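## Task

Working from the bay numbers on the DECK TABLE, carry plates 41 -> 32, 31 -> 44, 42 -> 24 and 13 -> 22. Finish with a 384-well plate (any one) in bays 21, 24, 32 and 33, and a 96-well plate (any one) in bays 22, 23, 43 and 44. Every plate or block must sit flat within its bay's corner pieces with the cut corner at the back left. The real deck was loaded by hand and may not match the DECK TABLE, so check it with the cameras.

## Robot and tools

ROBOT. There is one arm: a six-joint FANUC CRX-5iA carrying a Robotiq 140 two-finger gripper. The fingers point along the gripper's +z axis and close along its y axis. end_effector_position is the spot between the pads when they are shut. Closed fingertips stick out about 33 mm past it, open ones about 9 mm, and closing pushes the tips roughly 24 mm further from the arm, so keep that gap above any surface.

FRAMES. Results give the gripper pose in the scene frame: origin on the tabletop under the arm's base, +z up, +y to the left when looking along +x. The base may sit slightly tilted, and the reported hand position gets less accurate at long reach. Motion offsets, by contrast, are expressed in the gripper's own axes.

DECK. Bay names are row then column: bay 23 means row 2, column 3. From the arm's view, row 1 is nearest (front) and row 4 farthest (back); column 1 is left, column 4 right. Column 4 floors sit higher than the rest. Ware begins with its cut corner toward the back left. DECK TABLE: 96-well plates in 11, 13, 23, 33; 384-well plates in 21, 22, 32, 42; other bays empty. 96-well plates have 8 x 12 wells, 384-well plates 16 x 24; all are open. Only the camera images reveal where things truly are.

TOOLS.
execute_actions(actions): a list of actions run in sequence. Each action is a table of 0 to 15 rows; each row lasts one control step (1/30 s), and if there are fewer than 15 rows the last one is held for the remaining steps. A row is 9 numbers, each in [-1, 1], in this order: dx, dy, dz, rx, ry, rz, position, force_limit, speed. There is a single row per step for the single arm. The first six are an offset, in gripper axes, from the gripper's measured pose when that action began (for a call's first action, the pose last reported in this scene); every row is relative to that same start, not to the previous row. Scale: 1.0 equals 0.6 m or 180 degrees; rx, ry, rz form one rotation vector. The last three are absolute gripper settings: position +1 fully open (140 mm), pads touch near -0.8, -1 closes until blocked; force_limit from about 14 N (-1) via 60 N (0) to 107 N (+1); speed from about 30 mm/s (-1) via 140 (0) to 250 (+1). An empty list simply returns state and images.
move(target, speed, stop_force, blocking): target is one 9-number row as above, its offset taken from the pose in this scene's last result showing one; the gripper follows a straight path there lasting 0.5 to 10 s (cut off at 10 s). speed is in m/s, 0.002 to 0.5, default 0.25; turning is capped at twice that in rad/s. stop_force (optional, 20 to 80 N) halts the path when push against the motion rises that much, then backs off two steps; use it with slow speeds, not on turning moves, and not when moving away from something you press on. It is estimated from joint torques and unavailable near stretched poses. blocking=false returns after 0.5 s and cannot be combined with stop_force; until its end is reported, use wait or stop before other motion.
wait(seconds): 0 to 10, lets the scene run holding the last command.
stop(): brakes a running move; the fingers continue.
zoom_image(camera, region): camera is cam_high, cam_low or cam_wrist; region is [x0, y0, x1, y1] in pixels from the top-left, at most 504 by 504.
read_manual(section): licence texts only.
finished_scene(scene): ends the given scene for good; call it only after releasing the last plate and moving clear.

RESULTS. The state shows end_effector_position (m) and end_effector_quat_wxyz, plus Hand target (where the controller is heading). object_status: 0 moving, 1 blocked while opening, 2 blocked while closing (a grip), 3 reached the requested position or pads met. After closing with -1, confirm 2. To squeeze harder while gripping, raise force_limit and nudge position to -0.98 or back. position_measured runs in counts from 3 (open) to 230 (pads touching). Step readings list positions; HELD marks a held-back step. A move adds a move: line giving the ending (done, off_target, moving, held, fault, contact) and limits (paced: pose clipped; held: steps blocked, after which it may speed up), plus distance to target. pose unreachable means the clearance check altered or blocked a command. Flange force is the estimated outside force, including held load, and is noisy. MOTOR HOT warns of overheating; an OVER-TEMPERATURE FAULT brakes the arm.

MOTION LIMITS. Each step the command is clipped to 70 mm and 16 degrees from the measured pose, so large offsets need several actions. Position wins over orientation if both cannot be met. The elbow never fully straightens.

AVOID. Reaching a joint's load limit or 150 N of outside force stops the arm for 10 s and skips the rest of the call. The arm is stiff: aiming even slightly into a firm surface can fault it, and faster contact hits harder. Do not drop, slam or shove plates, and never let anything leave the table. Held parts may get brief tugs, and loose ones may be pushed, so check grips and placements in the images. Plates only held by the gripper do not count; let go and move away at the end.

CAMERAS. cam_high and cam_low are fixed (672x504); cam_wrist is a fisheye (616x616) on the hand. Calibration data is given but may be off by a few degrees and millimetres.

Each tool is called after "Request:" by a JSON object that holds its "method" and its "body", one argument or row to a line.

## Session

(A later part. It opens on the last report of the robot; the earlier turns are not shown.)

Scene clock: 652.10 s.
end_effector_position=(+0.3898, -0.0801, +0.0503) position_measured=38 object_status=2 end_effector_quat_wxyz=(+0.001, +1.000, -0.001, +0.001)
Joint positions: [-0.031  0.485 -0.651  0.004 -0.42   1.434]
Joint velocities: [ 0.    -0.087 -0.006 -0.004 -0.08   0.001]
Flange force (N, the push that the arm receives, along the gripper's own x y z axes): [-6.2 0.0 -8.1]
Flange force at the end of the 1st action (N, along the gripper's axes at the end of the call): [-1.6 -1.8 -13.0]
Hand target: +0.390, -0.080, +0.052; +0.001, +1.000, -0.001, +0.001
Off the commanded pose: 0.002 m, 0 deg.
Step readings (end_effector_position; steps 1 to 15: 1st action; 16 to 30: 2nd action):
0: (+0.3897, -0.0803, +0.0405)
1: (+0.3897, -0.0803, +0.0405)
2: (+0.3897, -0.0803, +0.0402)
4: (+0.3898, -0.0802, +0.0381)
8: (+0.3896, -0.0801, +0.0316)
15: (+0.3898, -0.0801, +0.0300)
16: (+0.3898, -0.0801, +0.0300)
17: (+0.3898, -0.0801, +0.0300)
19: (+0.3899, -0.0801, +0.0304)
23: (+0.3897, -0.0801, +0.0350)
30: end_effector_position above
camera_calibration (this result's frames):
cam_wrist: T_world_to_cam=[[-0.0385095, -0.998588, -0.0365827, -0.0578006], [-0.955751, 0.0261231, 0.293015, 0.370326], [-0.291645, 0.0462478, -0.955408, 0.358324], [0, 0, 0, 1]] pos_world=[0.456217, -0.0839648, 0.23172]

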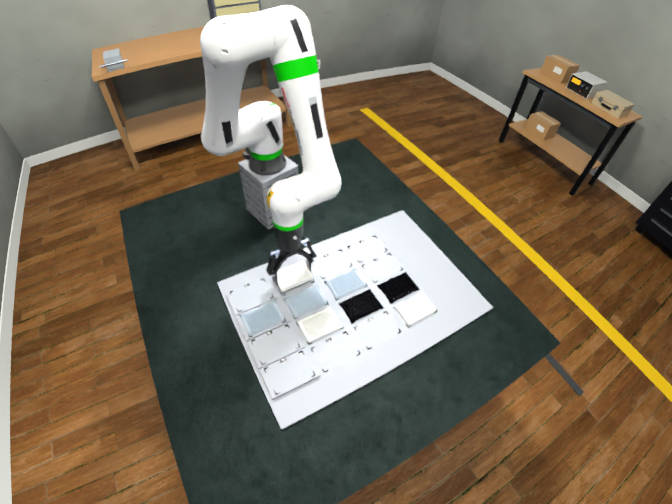

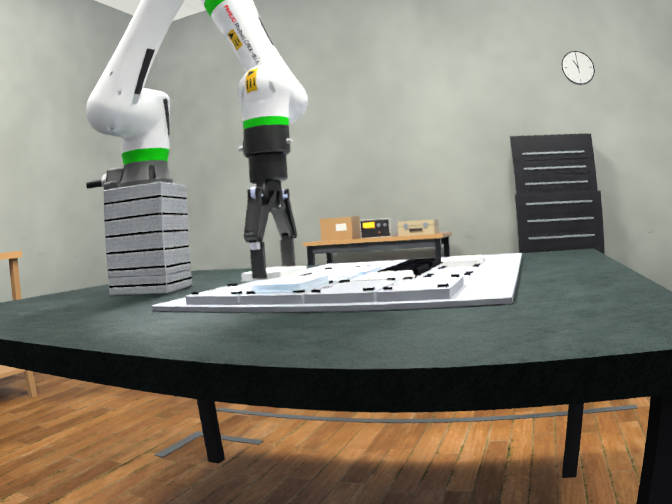

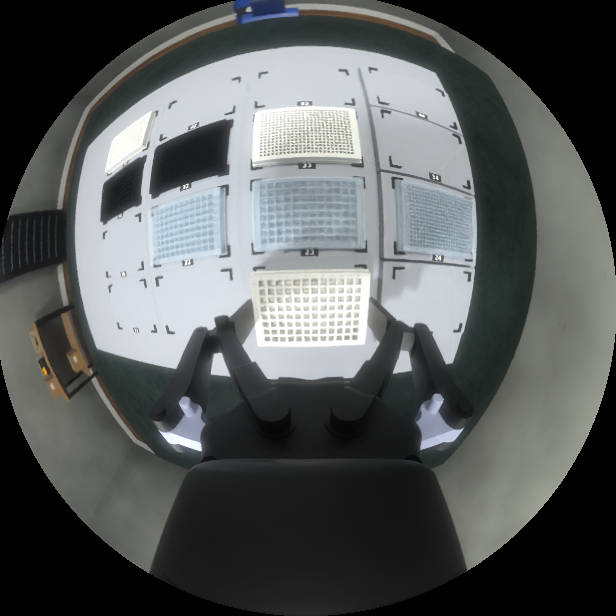

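Request:
{"method": "move", "body": {
  "target": [0.5357, -0.0028, -0.0013, 0, 0, 0, -0.98, -0.2, -0.5],
  "speed": 0.4
}}

Scene clock: 668.70 s.
end_effector_position=(+0.7112, -0.0783, +0.0523) position_measured=38 object_status=2 end_effector_quat_wxyz=(+0.001, +1.000, -0.000, +0.002)
Joint positions: [-0.09   1.     0.402 -0.    -0.957  1.497]
Joint velocities: [-0.001  0.004  0.01  -0.003 -0.01   0.002]
Flange force (N, the push that the arm receives, along the gripper's own x y z axes): [5.0 1.6 0.7]
Hand target: +0.711, -0.078, +0.052; +0.001, +1.000, -0.000, +0.001
Off the commanded pose: 0.001 m, 0 deg.
move: done; limits=paced
camera_calibration (this result's frames):
cam_wrist: T_world_to_cam=[[-0.0375902, -0.998586, -0.0375831, -0.0441849], [-0.955847, 0.0249613, 0.292802, 0.676877], [-0.29145, 0.0469302, -0.955434, 0.453855], [0, 0, 0, 1]] pos_world=[0.777606, -0.0823177, 0.233776]

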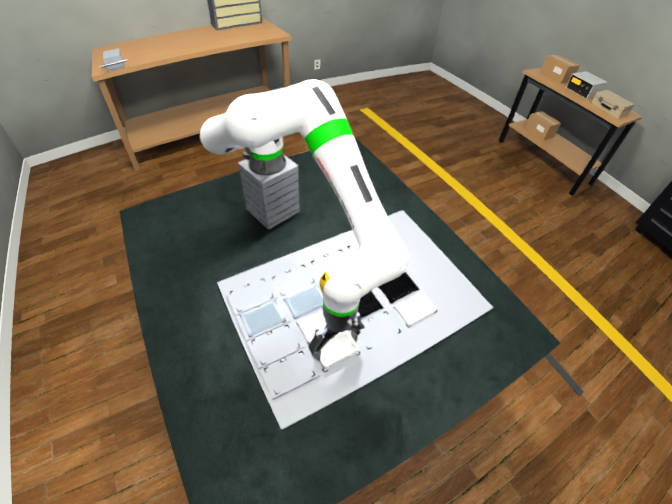

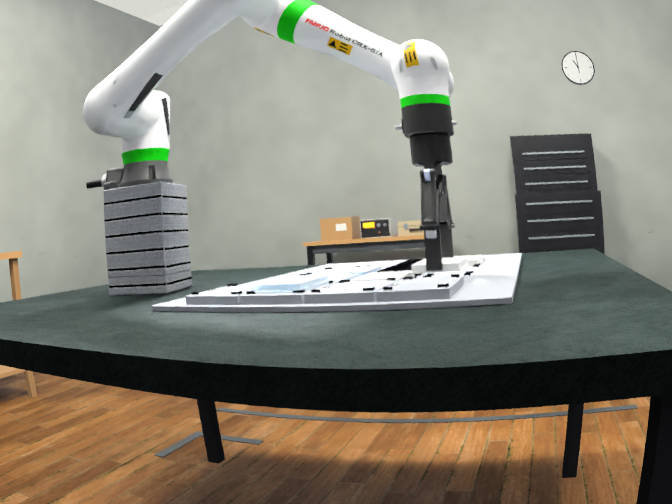

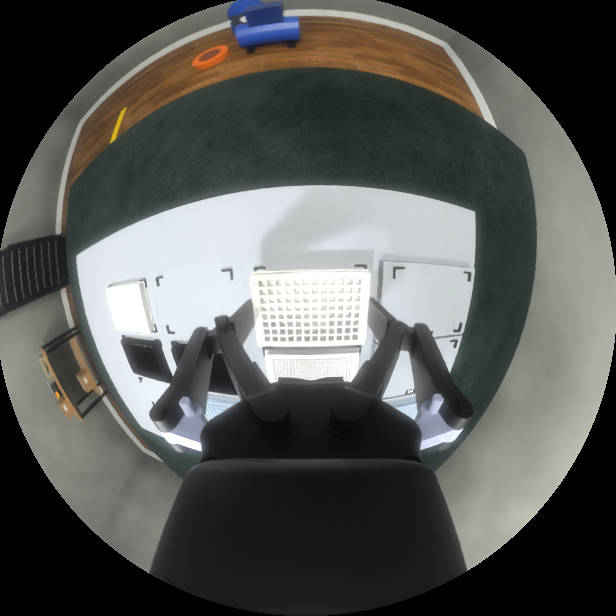

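Request:
{"method": "execute_actions", "body": {
  "actions": [
    [[0,0.0002,0.001,0,0,0,-0.98,-0.2,-0.5],[0,0.0004,0.003,0,0,0,-0.98,-0.2,-0.5],[0,0.0006,0.006,0,0,0,-0.98,-0.2,-0.5],[0,0.0007,0.0095,0,0,0,-0.98,-0.2,-0.5],[0,0.0007,0.013,0,0,0,-0.98,-0.2,-0.5],[0,0.0007,0.0162,0,0,0,-0.98,-0.2,-0.5],[0,0.0007,0.0188,0,0,0,-0.98,-0.2,-0.5],[0,0.0007,0.0206,0,0,0,-0.98,-0.2,-0.5],[0,0.0007,0.0215,0,0,0,-0.98,-0.2,-0.5],[0,0.0007,0.0218,0,0,0,-0.98,-0.2,-0.5]]
  ]
}}

Request:
{"method": "zoom_image", "body": {
  "camera": "cam_wrist",
  "region": [235, 240, 285, 290]
}}

Request:
{"method": "zoom_image", "body": {
  "camera": "cam_wrist",
  "region": [340, 240, 390, 290]
}}

Scene clock: 684.30 s.
end_effector_position=(+0.7112, -0.0788, +0.0394) position_measured=38 object_status=2 end_effector_quat_wxyz=(+0.001, +1.000, -0.000, +0.002)
Joint positions: [-0.09   1.02   0.406 -0.001 -0.94   1.498]
Joint velocities: [0.    0.004 0.001 0.001 0.001 0.001]
Flange force (N, the push that the arm receives, along the gripper's own x y z axes): [2.6 -0.2 1.4]
Hand target: +0.711, -0.079, +0.039; +0.001, +1.000, -0.000, +0.002
Off the commanded pose: 0.000 m, 0 deg.
Step readings (end_effector_position):
0: (+0.7112, -0.0783, +0.0523)
1: (+0.7112, -0.0783, +0.0523)
2: (+0.7112, -0.0784, +0.0521)
4: (+0.7112, -0.0785, +0.0507)
8: (+0.7111, -0.0787, +0.0442)
15: end_effector_position above
camera_calibration (this result's frames):
cam_wrist: T_world_to_cam=[[-0.0376968, -0.998579, -0.0376567, -0.0450296], [-0.955847, 0.0250423, 0.292795, 0.680719], [-0.291436, 0.0470315, -0.955433, 0.441541], [0, 0, 0, 1]] pos_world=[0.777647, -0.0827787, 0.220857]

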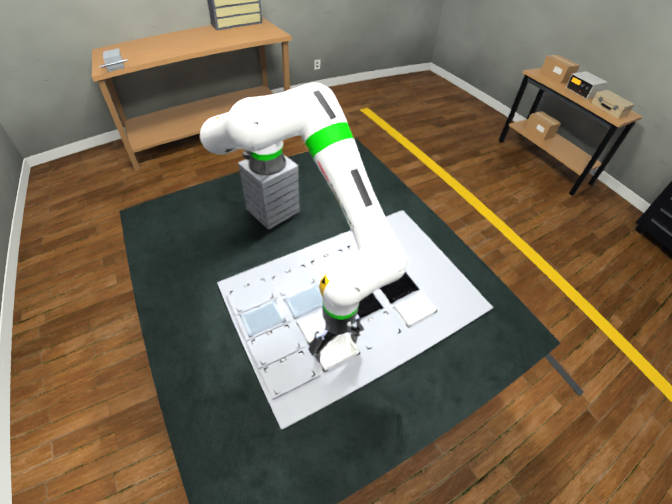

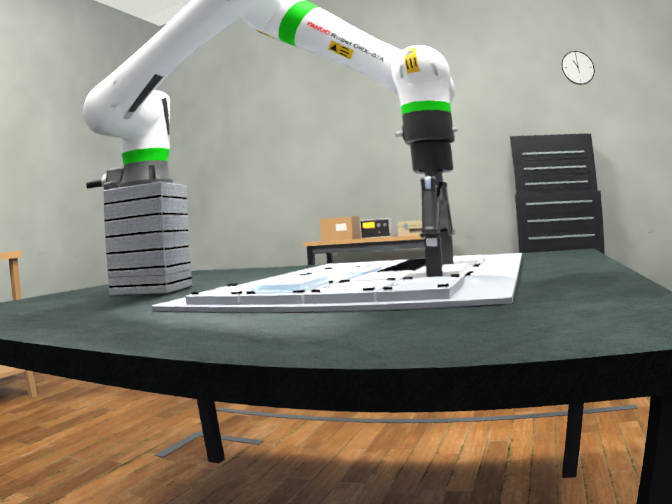

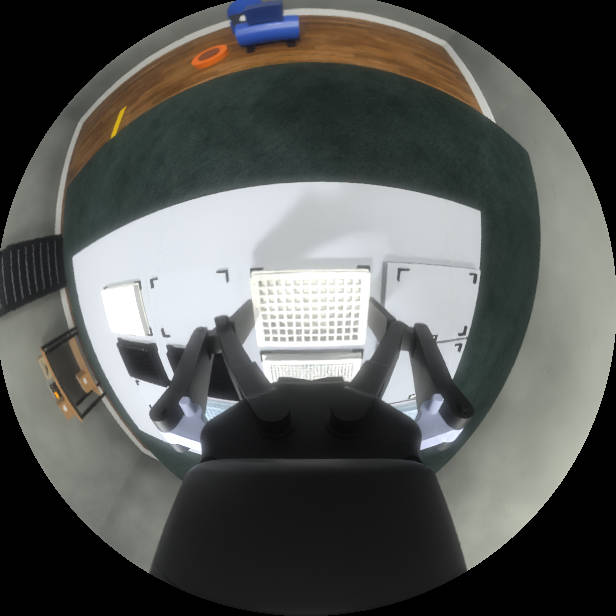

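Region (235, 240, 285, 290) of cam_wrist's 616x616 image, scaled by 10.080, with more detail than that image has.

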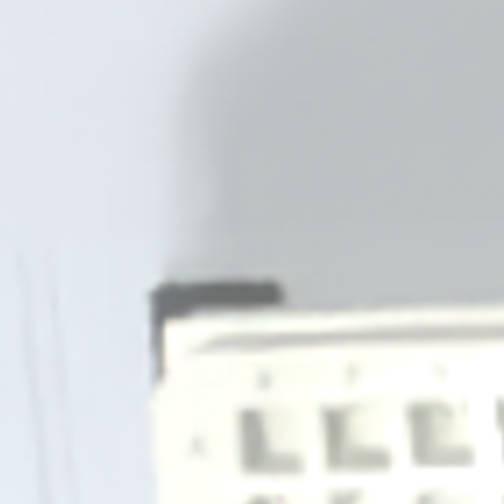

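Region (340, 240, 390, 290) of cam_wrist's 616x616 image, scaled by 10.080, with more detail than that image has.

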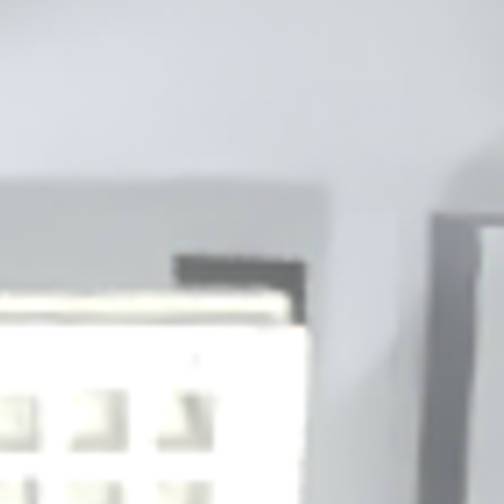

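Request:
{"method": "move", "body": {
  "target": [-0.0005, 0, 0.01, 0, 0, 0, -0.98, -0.2, -0.5],
  "speed": 0.01,
  "stop_force": 20
}}

Request:
{"method": "zoom_image", "body": {
  "camera": "cam_wrist",
  "region": [235, 240, 285, 290]
}}

Request:
{"method": "zoom_image", "body": {
  "camera": "cam_wrist",
  "region": [340, 240, 390, 290]
}}

Scene clock: 707.50 s.
end_effector_position=(+0.7110, -0.0788, +0.0335) position_measured=38 object_status=2 end_effector_quat_wxyz=(+0.001, +1.000, -0.000, +0.002)
Joint positions: [-0.09   1.029  0.406 -0.    -0.932  1.498]
Joint velocities: [-0.002  0.001  0.001 -0.     0.001  0.001]
Flange force (N, the push that the arm receives, along the gripper's own x y z axes): [-2.3 -0.3 1.1]
Hand target: +0.711, -0.079, +0.033; +0.001, +1.000, -0.000, +0.002
Off the commanded pose: 0.000 m, 0 deg.
move: done
camera_calibration (this result's frames):
cam_wrist: T_world_to_cam=[[-0.0376271, -0.998586, -0.037554, -0.0453871], [-0.955852, 0.0250062, 0.292783, 0.682212], [-0.29143, 0.0469127, -0.955441, 0.435774], [0, 0, 0, 1]] pos_world=[0.777383, -0.0828258, 0.214913]

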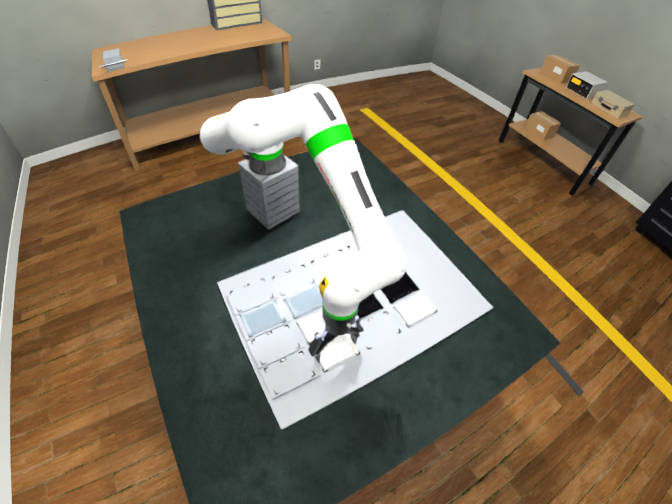

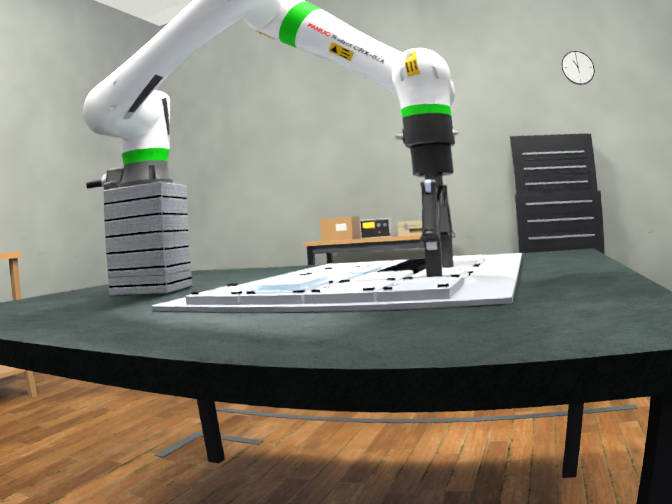

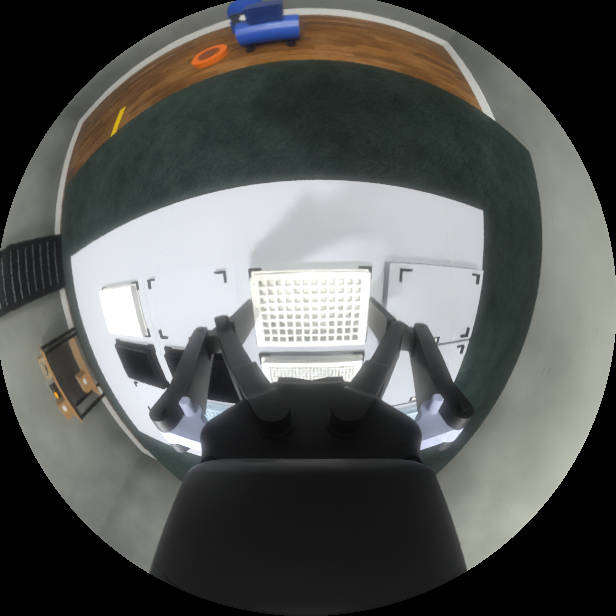

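Region (235, 240, 285, 290) of cam_wrist's 616x616 image, scaled by 10.080, with more detail than that image has.

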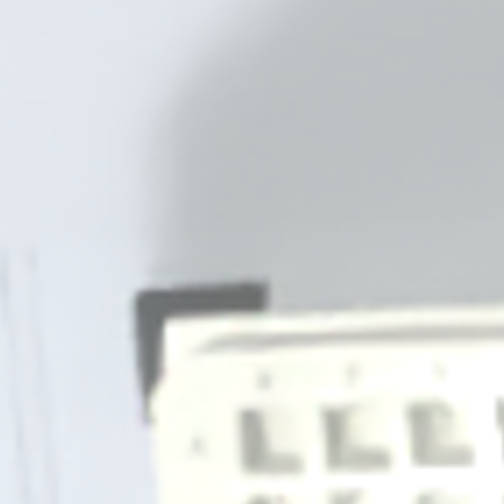

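Region (340, 240, 390, 290) of cam_wrist's 616x616 image, scaled by 10.080, with more detail than that image has.

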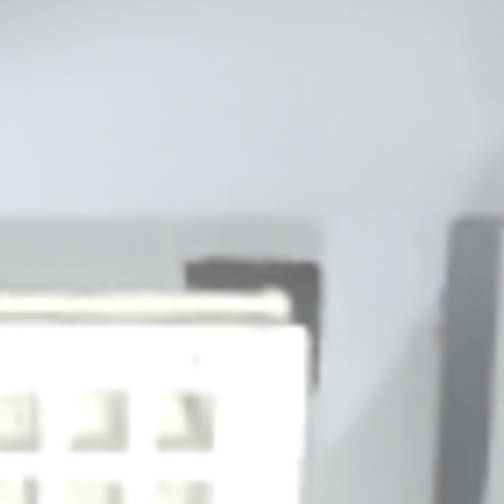

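Request:
{"method": "execute_actions", "body": {
  "actions": [
    [[0,0,0.001,0,0,0,-0.98,-0.2,-0.5],[0,0,0.001,0,0,0,1,-0.2,0.3],[0,0,0.001,0,0,0,1,-0.2,0.3],[0,0,0.001,0,0,0,1,-0.2,0.3],[0,0,0.001,0,0,0,1,-0.2,0.3],[0,0,-0.0005,0,0,0,1,-0.2,0.3],[0,0,-0.003,0,0,0,1,-0.2,0.3],[0,0,-0.006,0,0,0,1,-0.2,0.3],[0,0,-0.009,0,0,0,1,-0.2,0.3],[0,0,-0.0115,0,0,0,1,-0.2,0.3],[0,0,-0.013,0,0,0,1,-0.2,0.3],[0,0,-0.0135,0,0,0,1,-0.2,0.3]]
  ]
}}

Request:
{"method": "zoom_image", "body": {
  "camera": "cam_wrist",
  "region": [220, 250, 400, 370]
}}

Scene clock: 722.17 s.
end_effector_position=(+0.7110, -0.0788, +0.0410) position_measured=3 object_status=3 end_effector_quat_wxyz=(+0.001, +1.000, -0.000, +0.002)
Joint positions: [-0.09   1.017  0.404 -0.001 -0.941  1.498]
Joint velocities: [-0.001 -0.012 -0.003 -0.    -0.011  0.   ]
Flange force (N, the push that the arm receives, along the gripper's own x y z axes): [8.7 -0.9 -0.2]
Hand target: +0.711, -0.079, +0.042; +0.001, +1.000, -0.000, +0.002
Off the commanded pose: 0.001 m, 0 deg.
Step readings (end_effector_position):
0: (+0.7110, -0.0788, +0.0334)
1: (+0.7110, -0.0788, +0.0334)
2: (+0.7110, -0.0788, +0.0333)
4: (+0.7110, -0.0788, +0.0330)
8: (+0.7111, -0.0788, +0.0337)
15: end_effector_position above
camera_calibration (this result's frames):
cam_wrist: T_world_to_cam=[[-0.037729, -0.998579, -0.037649, -0.0449807], [-0.955853, 0.0250764, 0.292773, 0.679974], [-0.291413, 0.0470329, -0.955441, 0.442983], [0, 0, 0, 1]] pos_world=[0.777349, -0.0828028, 0.222472]

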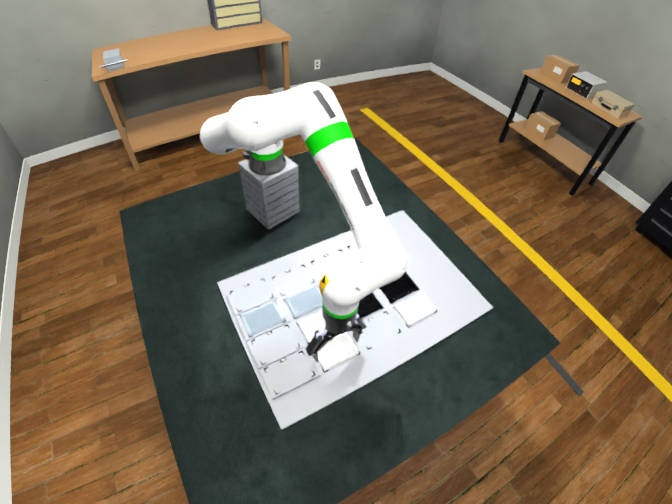

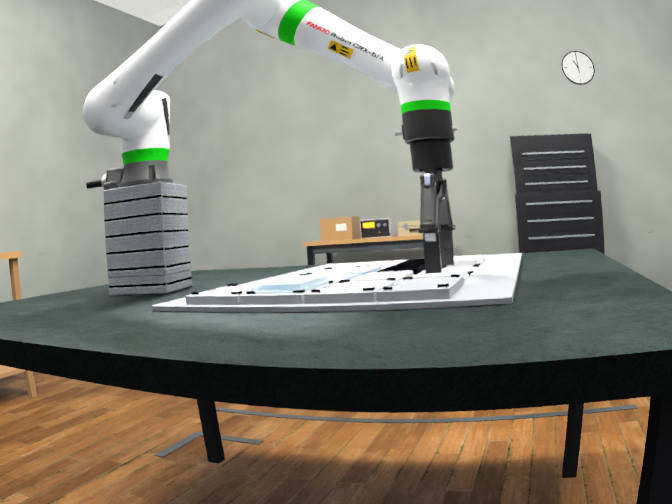

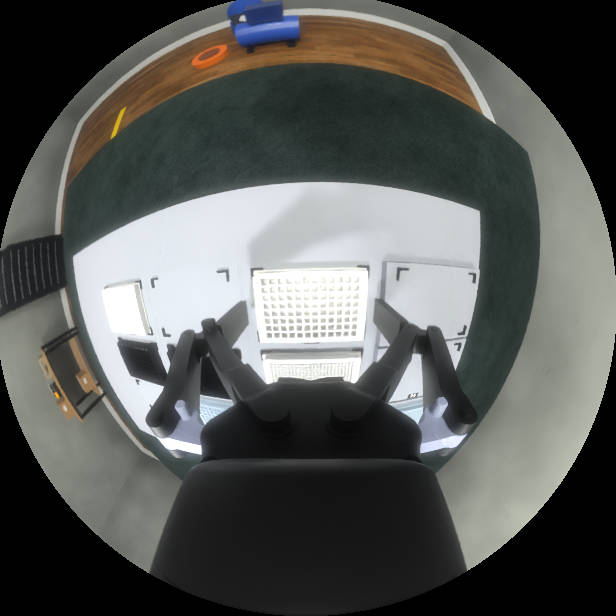

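Region (220, 250, 400, 370) of cam_wrist's 616x616 image, scaled by 2.800, with more detail than that image has.

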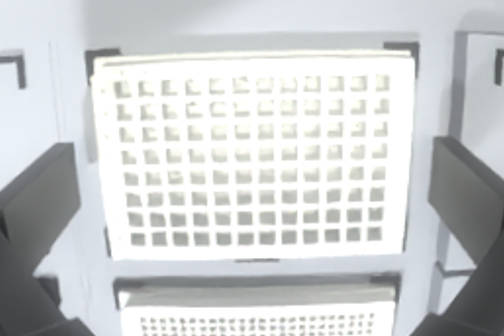

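Request:
{"method": "move", "body": {
  "target": [-0.002, -0.5478, -0.0015, -0.0003, 0, 0, 1, -1, 0.3],
  "speed": 0.45
}}

Request:
{"method": "zoom_image", "body": {
  "camera": "cam_wrist",
  "region": [235, 240, 285, 290]
}}

Request:
{"method": "zoom_image", "body": {
  "camera": "cam_wrist",
  "region": [340, 240, 390, 290]
}}

Request:
{"method": "zoom_image", "body": {
  "camera": "cam_wrist",
  "region": [220, 250, 400, 370]
}}

Scene clock: 737.97 s.
end_effector_position=(+0.7098, +0.2498, +0.0408) position_measured=3 object_status=3 end_effector_quat_wxyz=(+0.001, +1.000, -0.000, +0.001)
Joint positions: [ 0.351  1.105  0.579  0.008 -1.031  1.052]
Joint velocities: [ 0.001  0.003  0.007  0.    -0.004 -0.001]
Flange force (N, the push that the arm receives, along the gripper's own x y z axes): [-0.8 0.9 0.0]
Hand target: +0.710, +0.250, +0.041; +0.001, +1.000, -0.000, +0.001
Off the commanded pose: 0.001 m, 0 deg.
move: done; limits=paced
camera_calibration (this result's frames):
cam_wrist: T_world_to_cam=[[-0.0375179, -0.998623, -0.0366808, 0.282921], [-0.955604, 0.0251182, 0.29358, 0.670447], [-0.292254, 0.0460668, -0.955231, 0.427816], [0, 0, 0, 1]] pos_world=[0.776327, 0.245983, 0.222211]

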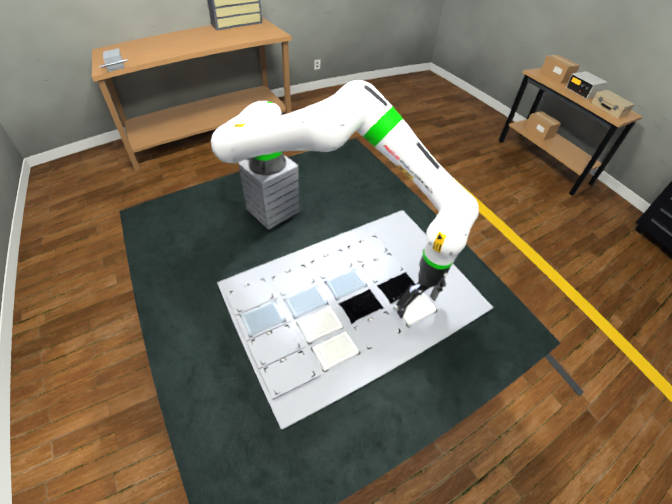

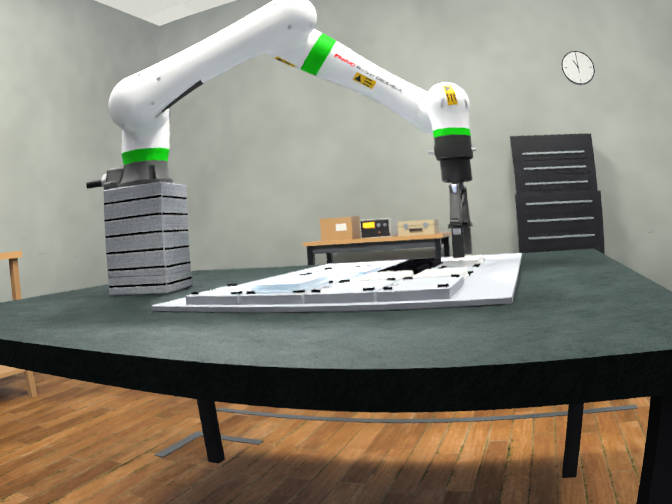

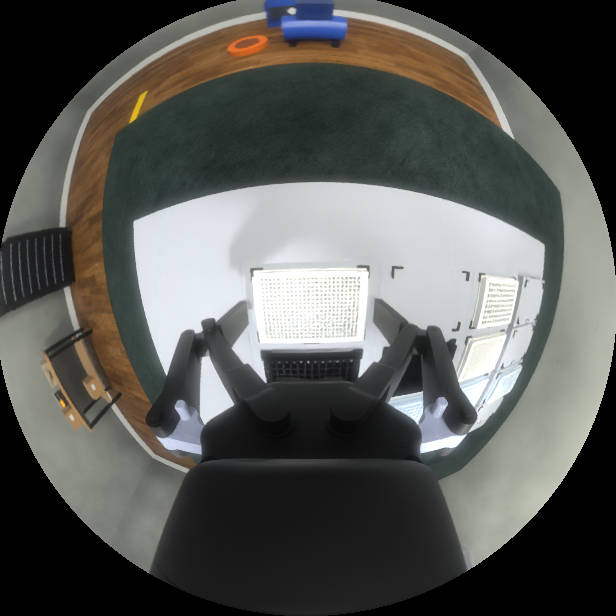

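Region (235, 240, 285, 290) of cam_wrist's 616x616 image, scaled by 10.080, with more detail than that image has.

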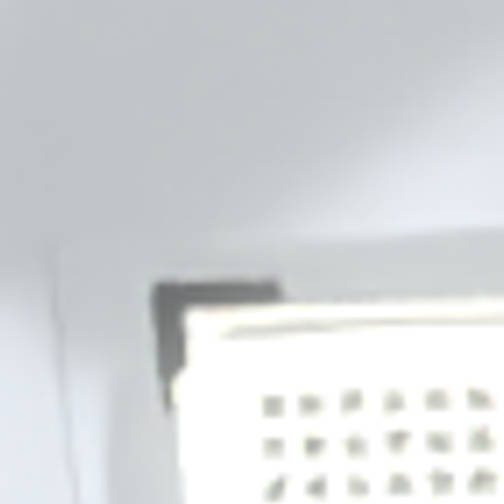

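Region (340, 240, 390, 290) of cam_wrist's 616x616 image, scaled by 10.080, with more detail than that image has.

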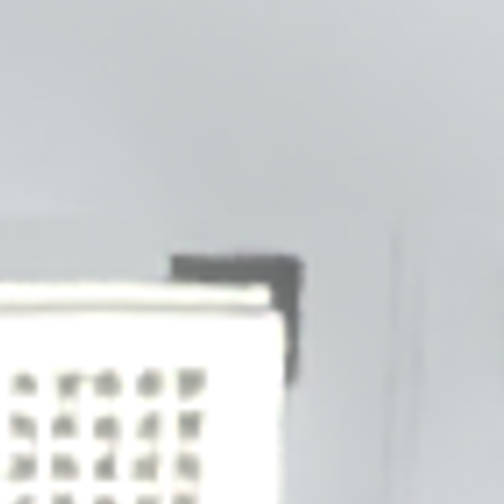

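Region (220, 250, 400, 370) of cam_wrist's 616x616 image, scaled by 2.800, with more detail than that image has.

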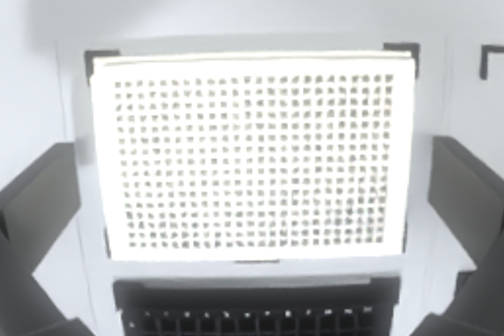

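Request:
{"method": "execute_actions", "body": {
  "actions": [
    [[0,0,0.002,0,0,0,1,-1,0.3],[0,0,0.005,0,0,0,1,-1,0.3],[0,-0.0001,0.009,0,0,0,1,-1,0.3],[0,-0.0001,0.0128,0,0,0,1,-1,0.3],[0,-0.0001,0.0149,0,0,0,1,-1,0.3],[0,-0.0001,0.0158,0,0,0,1,-1,0.3],[0,-0.0001,0.0158,0,0,0,-1,-1,-0.5]],
    [[0,0,0,0,0,0,-1,-1,-0.5],[0,0,-0.001,0,0,0,-1,-1,-0.5],[0,0,-0.002,0,0,0,-1,-1,-0.5],[0,0,-0.004,0,0,0,-1,-1,-0.5],[0,0,-0.007,0,0,0,-0.98,-0.2,-0.5],[0,0,-0.011,0,0,0,-0.98,-0.2,-0.5],[0,0,-0.016,0,0,0,-0.98,-0.2,-0.5],[0,0,-0.021,0,0,0,-0.98,-0.2,-0.5],[0,0,-0.026,0,0,0,-0.98,-0.2,-0.5],[0,0,-0.0305,0,0,0,-0.98,-0.2,-0.5],[0,0,-0.034,0,0,0,-0.98,-0.2,-0.5],[0,0,-0.0355,0,0,0,-0.98,-0.2,-0.5],[0,0,-0.036,0,0,0,-0.98,-0.2,-0.5]]
  ]
}}

Scene clock: 752.63 s.
end_effector_position=(+0.7099, +0.2499, +0.0519) position_measured=38 object_status=2 end_effector_quat_wxyz=(+0.001, +1.000, -0.000, +0.001)
Joint positions: [ 0.352  1.089  0.576  0.008 -1.044  1.052]
Joint velocities: [ 0.003 -0.031 -0.007  0.    -0.024  0.   ]
Flange force (N, the push that the arm receives, along the gripper's own x y z axes): [-9.5 4.3 -6.3]
Flange force at the end of the 1st action (N, along the gripper's axes at the end of the call): [7.3 1.5 -4.1]
Hand target: +0.710, +0.250, +0.053; +0.001, +1.000, -0.000, +0.001
Off the commanded pose: 0.001 m, 0 deg.
Step readings (end_effector_position; steps 1 to 15: 1st action; 16 to 30: 2nd action):
0: (+0.7098, +0.2499, +0.0408)
1: (+0.7097, +0.2499, +0.0407)
2: (+0.7096, +0.2499, +0.0404)
4: (+0.7097, +0.2499, +0.0382)
8: (+0.7096, +0.2499, +0.0325)
15: (+0.7099, +0.2499, +0.0315)
16: (+0.7099, +0.2499, +0.0315)
17: (+0.7099, +0.2499, +0.0315)
19: (+0.7099, +0.2499, +0.0318)
23: (+0.7098, +0.2499, +0.0368)
30: end_effector_position above
camera_calibration (this result's frames):
cam_wrist: T_world_to_cam=[[-0.0374183, -0.998629, -0.0366181, 0.283339], [-0.955706, 0.0250567, 0.293256, 0.66744], [-0.291936, 0.0459693, -0.955333, 0.438193], [0, 0, 0, 1]] pos_world=[0.776403, 0.246083, 0.233265]

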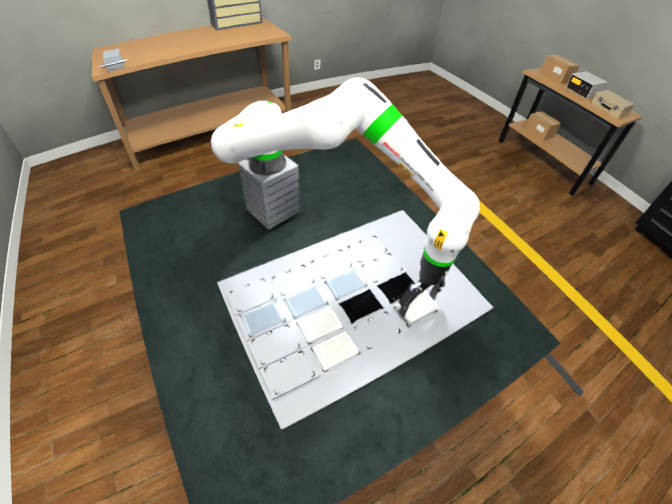

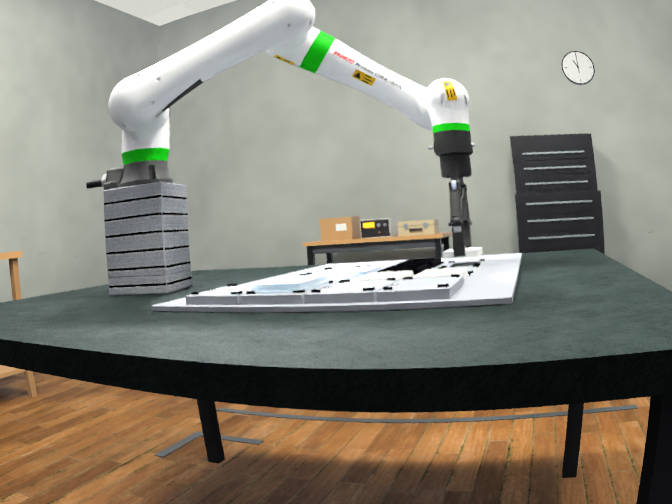

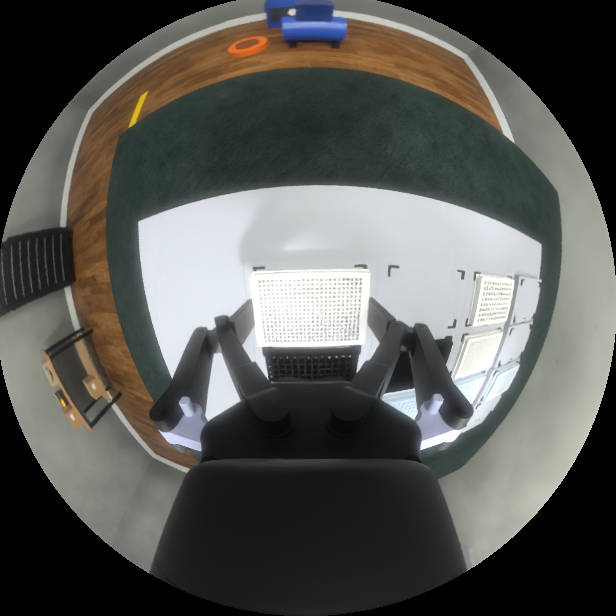

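Request:
{"method": "move", "body": {
  "target": [-0.3572, 0.0013, -0.0003, 0, 0, 0, -0.98, -0.2, -0.5],
  "speed": 0.4
}}

Scene clock: 760.67 s.
end_effector_position=(+0.4956, +0.2490, +0.0510) position_measured=38 object_status=2 end_effector_quat_wxyz=(+0.001, +1.000, -0.001, +0.001)
Joint positions: [ 0.543  0.71  -0.188  0.016 -0.662  0.851]
Joint velocities: [ 0.005 -0.003 -0.009  0.009  0.008 -0.013]
Flange force (N, the push that the arm receives, along the gripper's own x y z axes): [-0.1 0.5 1.3]
Hand target: +0.496, +0.249, +0.051; +0.002, +1.000, -0.001, +0.001
Off the commanded pose: 0.000 m, 0 deg.
move: done; limits=paced
camera_calibration (this result's frames):
cam_wrist: T_world_to_cam=[[-0.038127, -0.998622, -0.0360643, 0.274741], [-0.95556, 0.0258778, 0.293657, 0.462584], [-0.292319, 0.0456579, -0.95523, 0.375147], [0, 0, 0, 1]] pos_world=[0.562165, 0.245263, 0.232418]

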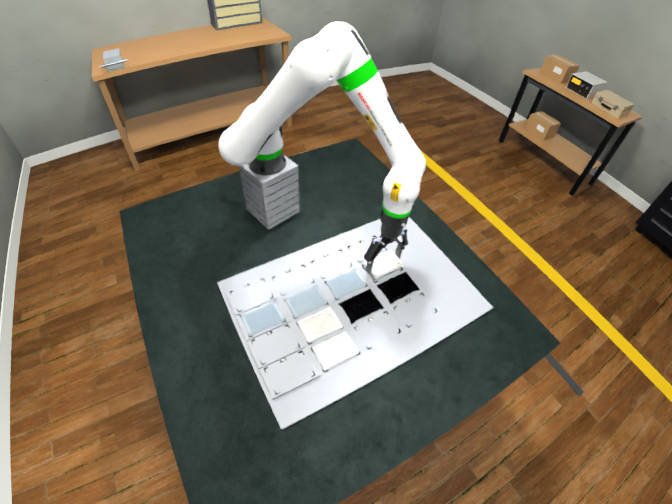

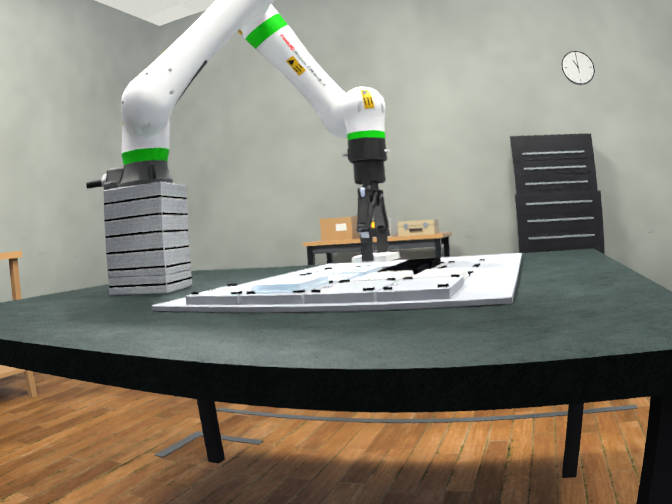

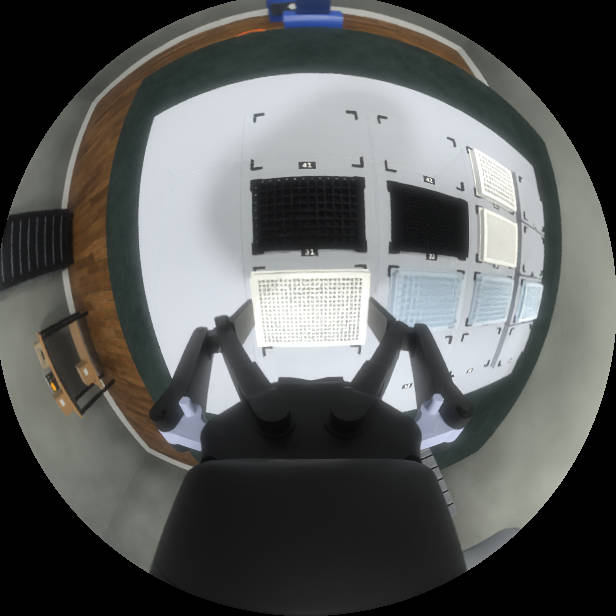

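Request:
{"method": "execute_actions", "body": {
  "actions": [
    [[0,-0.0001,0.001,0,0,0,-0.98,-0.2,-0.5],[0,-0.0002,0.003,0,0,0,-0.98,-0.2,-0.5],[0,-0.0002,0.006,0,0,0,-0.98,-0.2,-0.5],[0,-0.0002,0.0095,0,0,0,-0.98,-0.2,-0.5],[0,-0.0002,0.013,0,0,0,-0.98,-0.2,-0.5],[0,-0.0002,0.016,0,0,0,-0.98,-0.2,-0.5],[0,-0.0002,0.0185,0,0,0,-0.98,-0.2,-0.5],[0,-0.0002,0.0202,0,0,0,-0.98,-0.2,-0.5],[0,-0.0002,0.021,0,0,0,-0.98,-0.2,-0.5],[0,-0.0002,0.0213,0,0,0,-0.98,-0.2,-0.5]]
  ]
}}

Request:
{"method": "zoom_image", "body": {
  "camera": "cam_wrist",
  "region": [235, 240, 285, 290]
}}

Request:
{"method": "zoom_image", "body": {
  "camera": "cam_wrist",
  "region": [340, 240, 390, 290]
}}

Scene clock: 774.20 s.
end_effector_position=(+0.4956, +0.2491, +0.0384) position_measured=38 object_status=2 end_effector_quat_wxyz=(+0.001, +1.000, -0.001, +0.001)
Joint positions: [ 0.543  0.734 -0.185  0.016 -0.64   0.851]
Joint velocities: [-0.002  0.005  0.001 -0.     0.003 -0.   ]
Flange force (N, the push that the arm receives, along the gripper's own x y z axes): [0.7 0.8 0.2]
Hand target: +0.496, +0.249, +0.038; +0.002, +1.000, -0.001, +0.001
Off the commanded pose: 0.000 m, 0 deg.
Step readings (end_effector_position):
0: (+0.4956, +0.2491, +0.0511)
1: (+0.4956, +0.2491, +0.0511)
2: (+0.4956, +0.2491, +0.0509)
4: (+0.4957, +0.2492, +0.0495)
8: (+0.4955, +0.2492, +0.0432)
15: end_effector_position above
camera_calibration (this result's frames):
cam_wrist: T_world_to_cam=[[-0.0381735, -0.99862, -0.0360767, 0.274396], [-0.955563, 0.0259192, 0.293645, 0.466314], [-0.292304, 0.045683, -0.955234, 0.363091], [0, 0, 0, 1]] pos_world=[0.5622, 0.245344, 0.219805]

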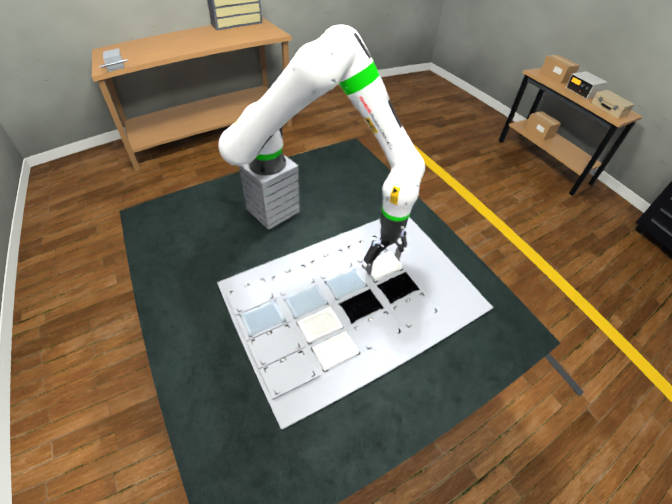

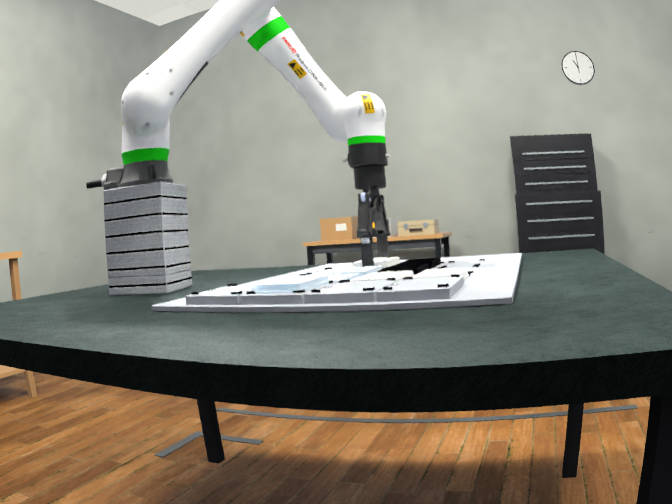

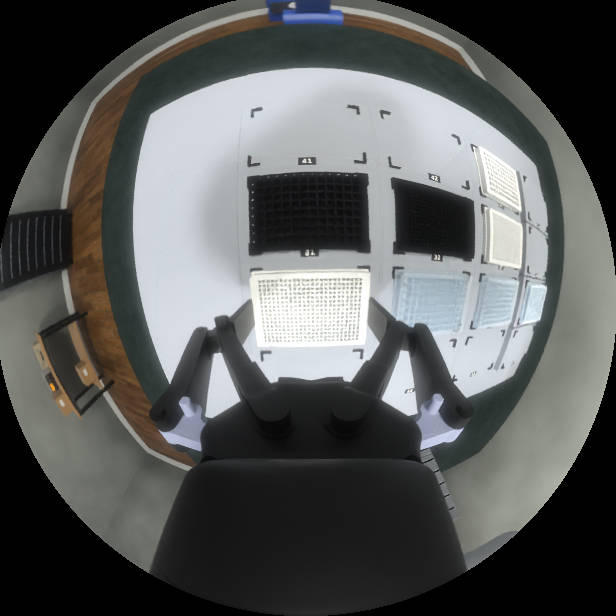

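Region (235, 240, 285, 290) of cam_wrist's 616x616 image, scaled by 10.080, with more detail than that image has.

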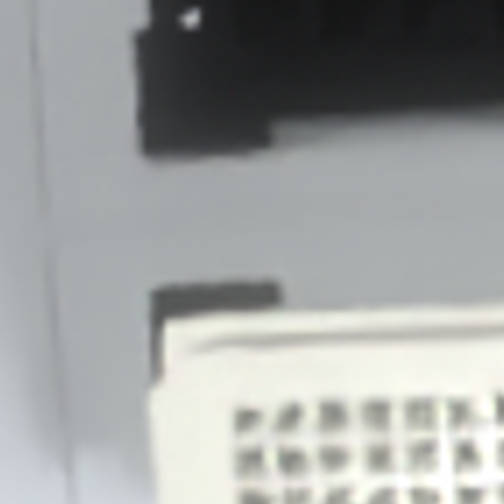

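Region (340, 240, 390, 290) of cam_wrist's 616x616 image, scaled by 10.080, with more detail than that image has.

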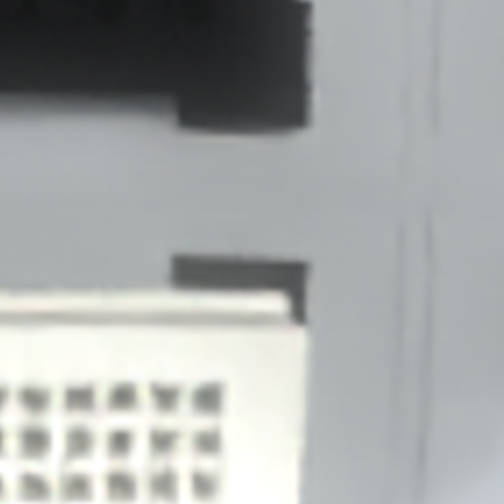

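Request:
{"method": "move", "body": {
  "target": [-0.0005, 0.0002, 0.0098, 0, 0, 0, -0.98, -0.2, -0.5],
  "speed": 0.01,
  "stop_force": 20
}}

Request:
{"method": "zoom_image", "body": {
  "camera": "cam_wrist",
  "region": [235, 240, 285, 290]
}}

Request:
{"method": "zoom_image", "body": {
  "camera": "cam_wrist",
  "region": [340, 240, 390, 290]
}}

Scene clock: 788.60 s.
end_effector_position=(+0.4954, +0.2489, +0.0326) position_measured=38 object_status=2 end_effector_quat_wxyz=(+0.002, +1.000, -0.001, +0.001)
Joint positions: [ 0.543  0.746 -0.184  0.016 -0.629  0.85 ]
Joint velocities: [ 0.001  0.001 -0.     0.001  0.    -0.001]
Flange force (N, the push that the arm receives, along the gripper's own x y z axes): [4.2 1.4 1.7]
Hand target: +0.495, +0.249, +0.033; +0.002, +1.000, -0.001, +0.001
Off the commanded pose: 0.000 m, 0 deg.
move: done
camera_calibration (this result's frames):
cam_wrist: T_world_to_cam=[[-0.0382924, -0.998616, -0.0360589, 0.274036], [-0.955565, 0.026039, 0.293629, 0.467772], [-0.292284, 0.0457003, -0.955239, 0.357438], [0, 0, 0, 1]] pos_world=[0.561953, 0.245141, 0.213968]

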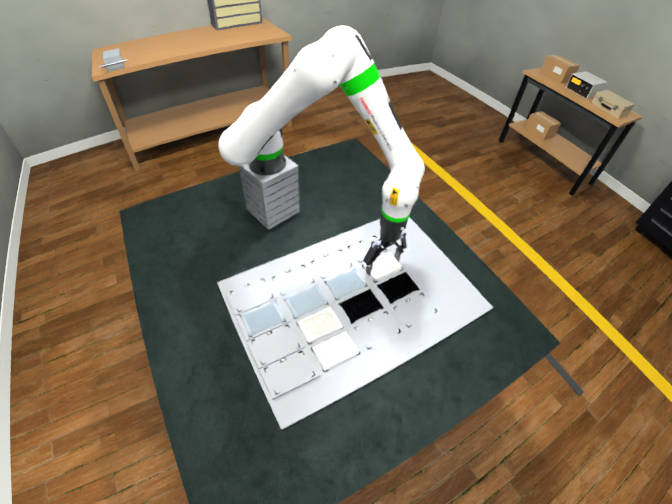

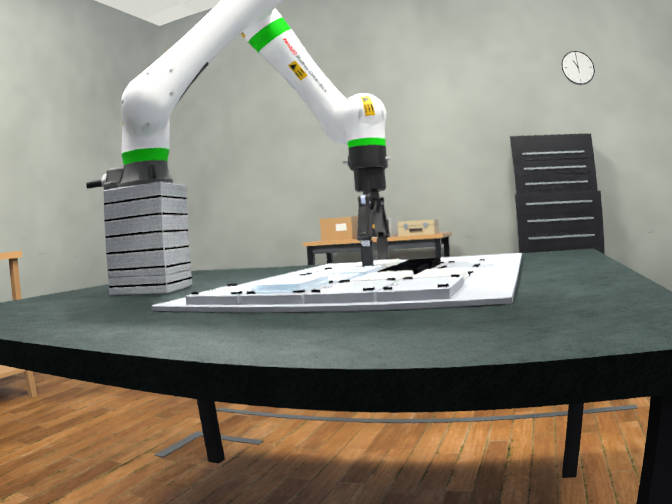

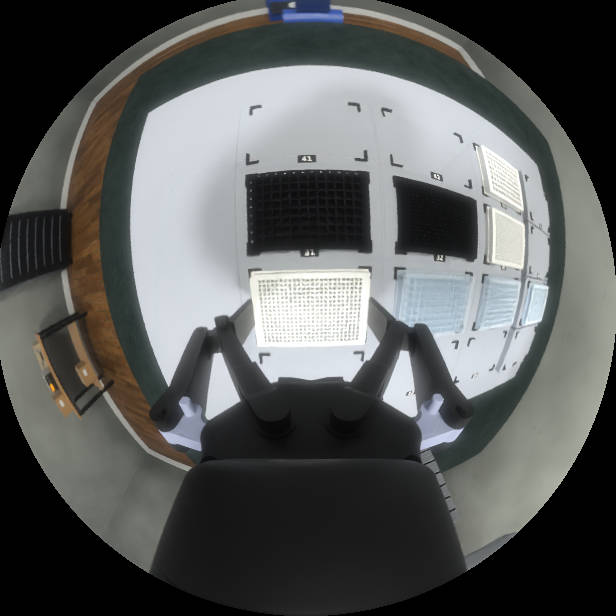

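Region (235, 240, 285, 290) of cam_wrist's 616x616 image, scaled by 10.080, with more detail than that image has.

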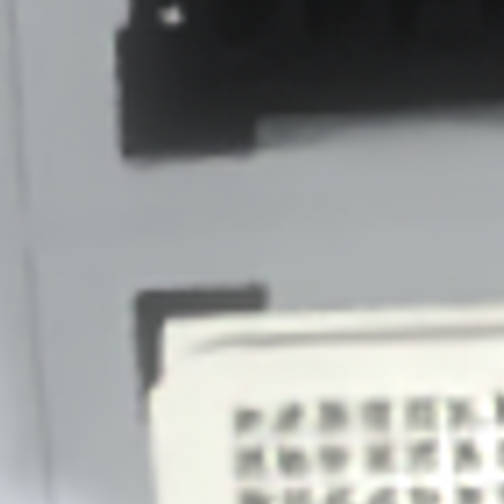

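Region (340, 240, 390, 290) of cam_wrist's 616x616 image, scaled by 10.080, with more detail than that image has.

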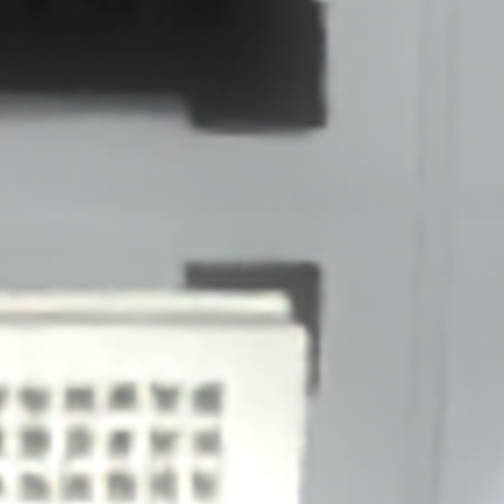

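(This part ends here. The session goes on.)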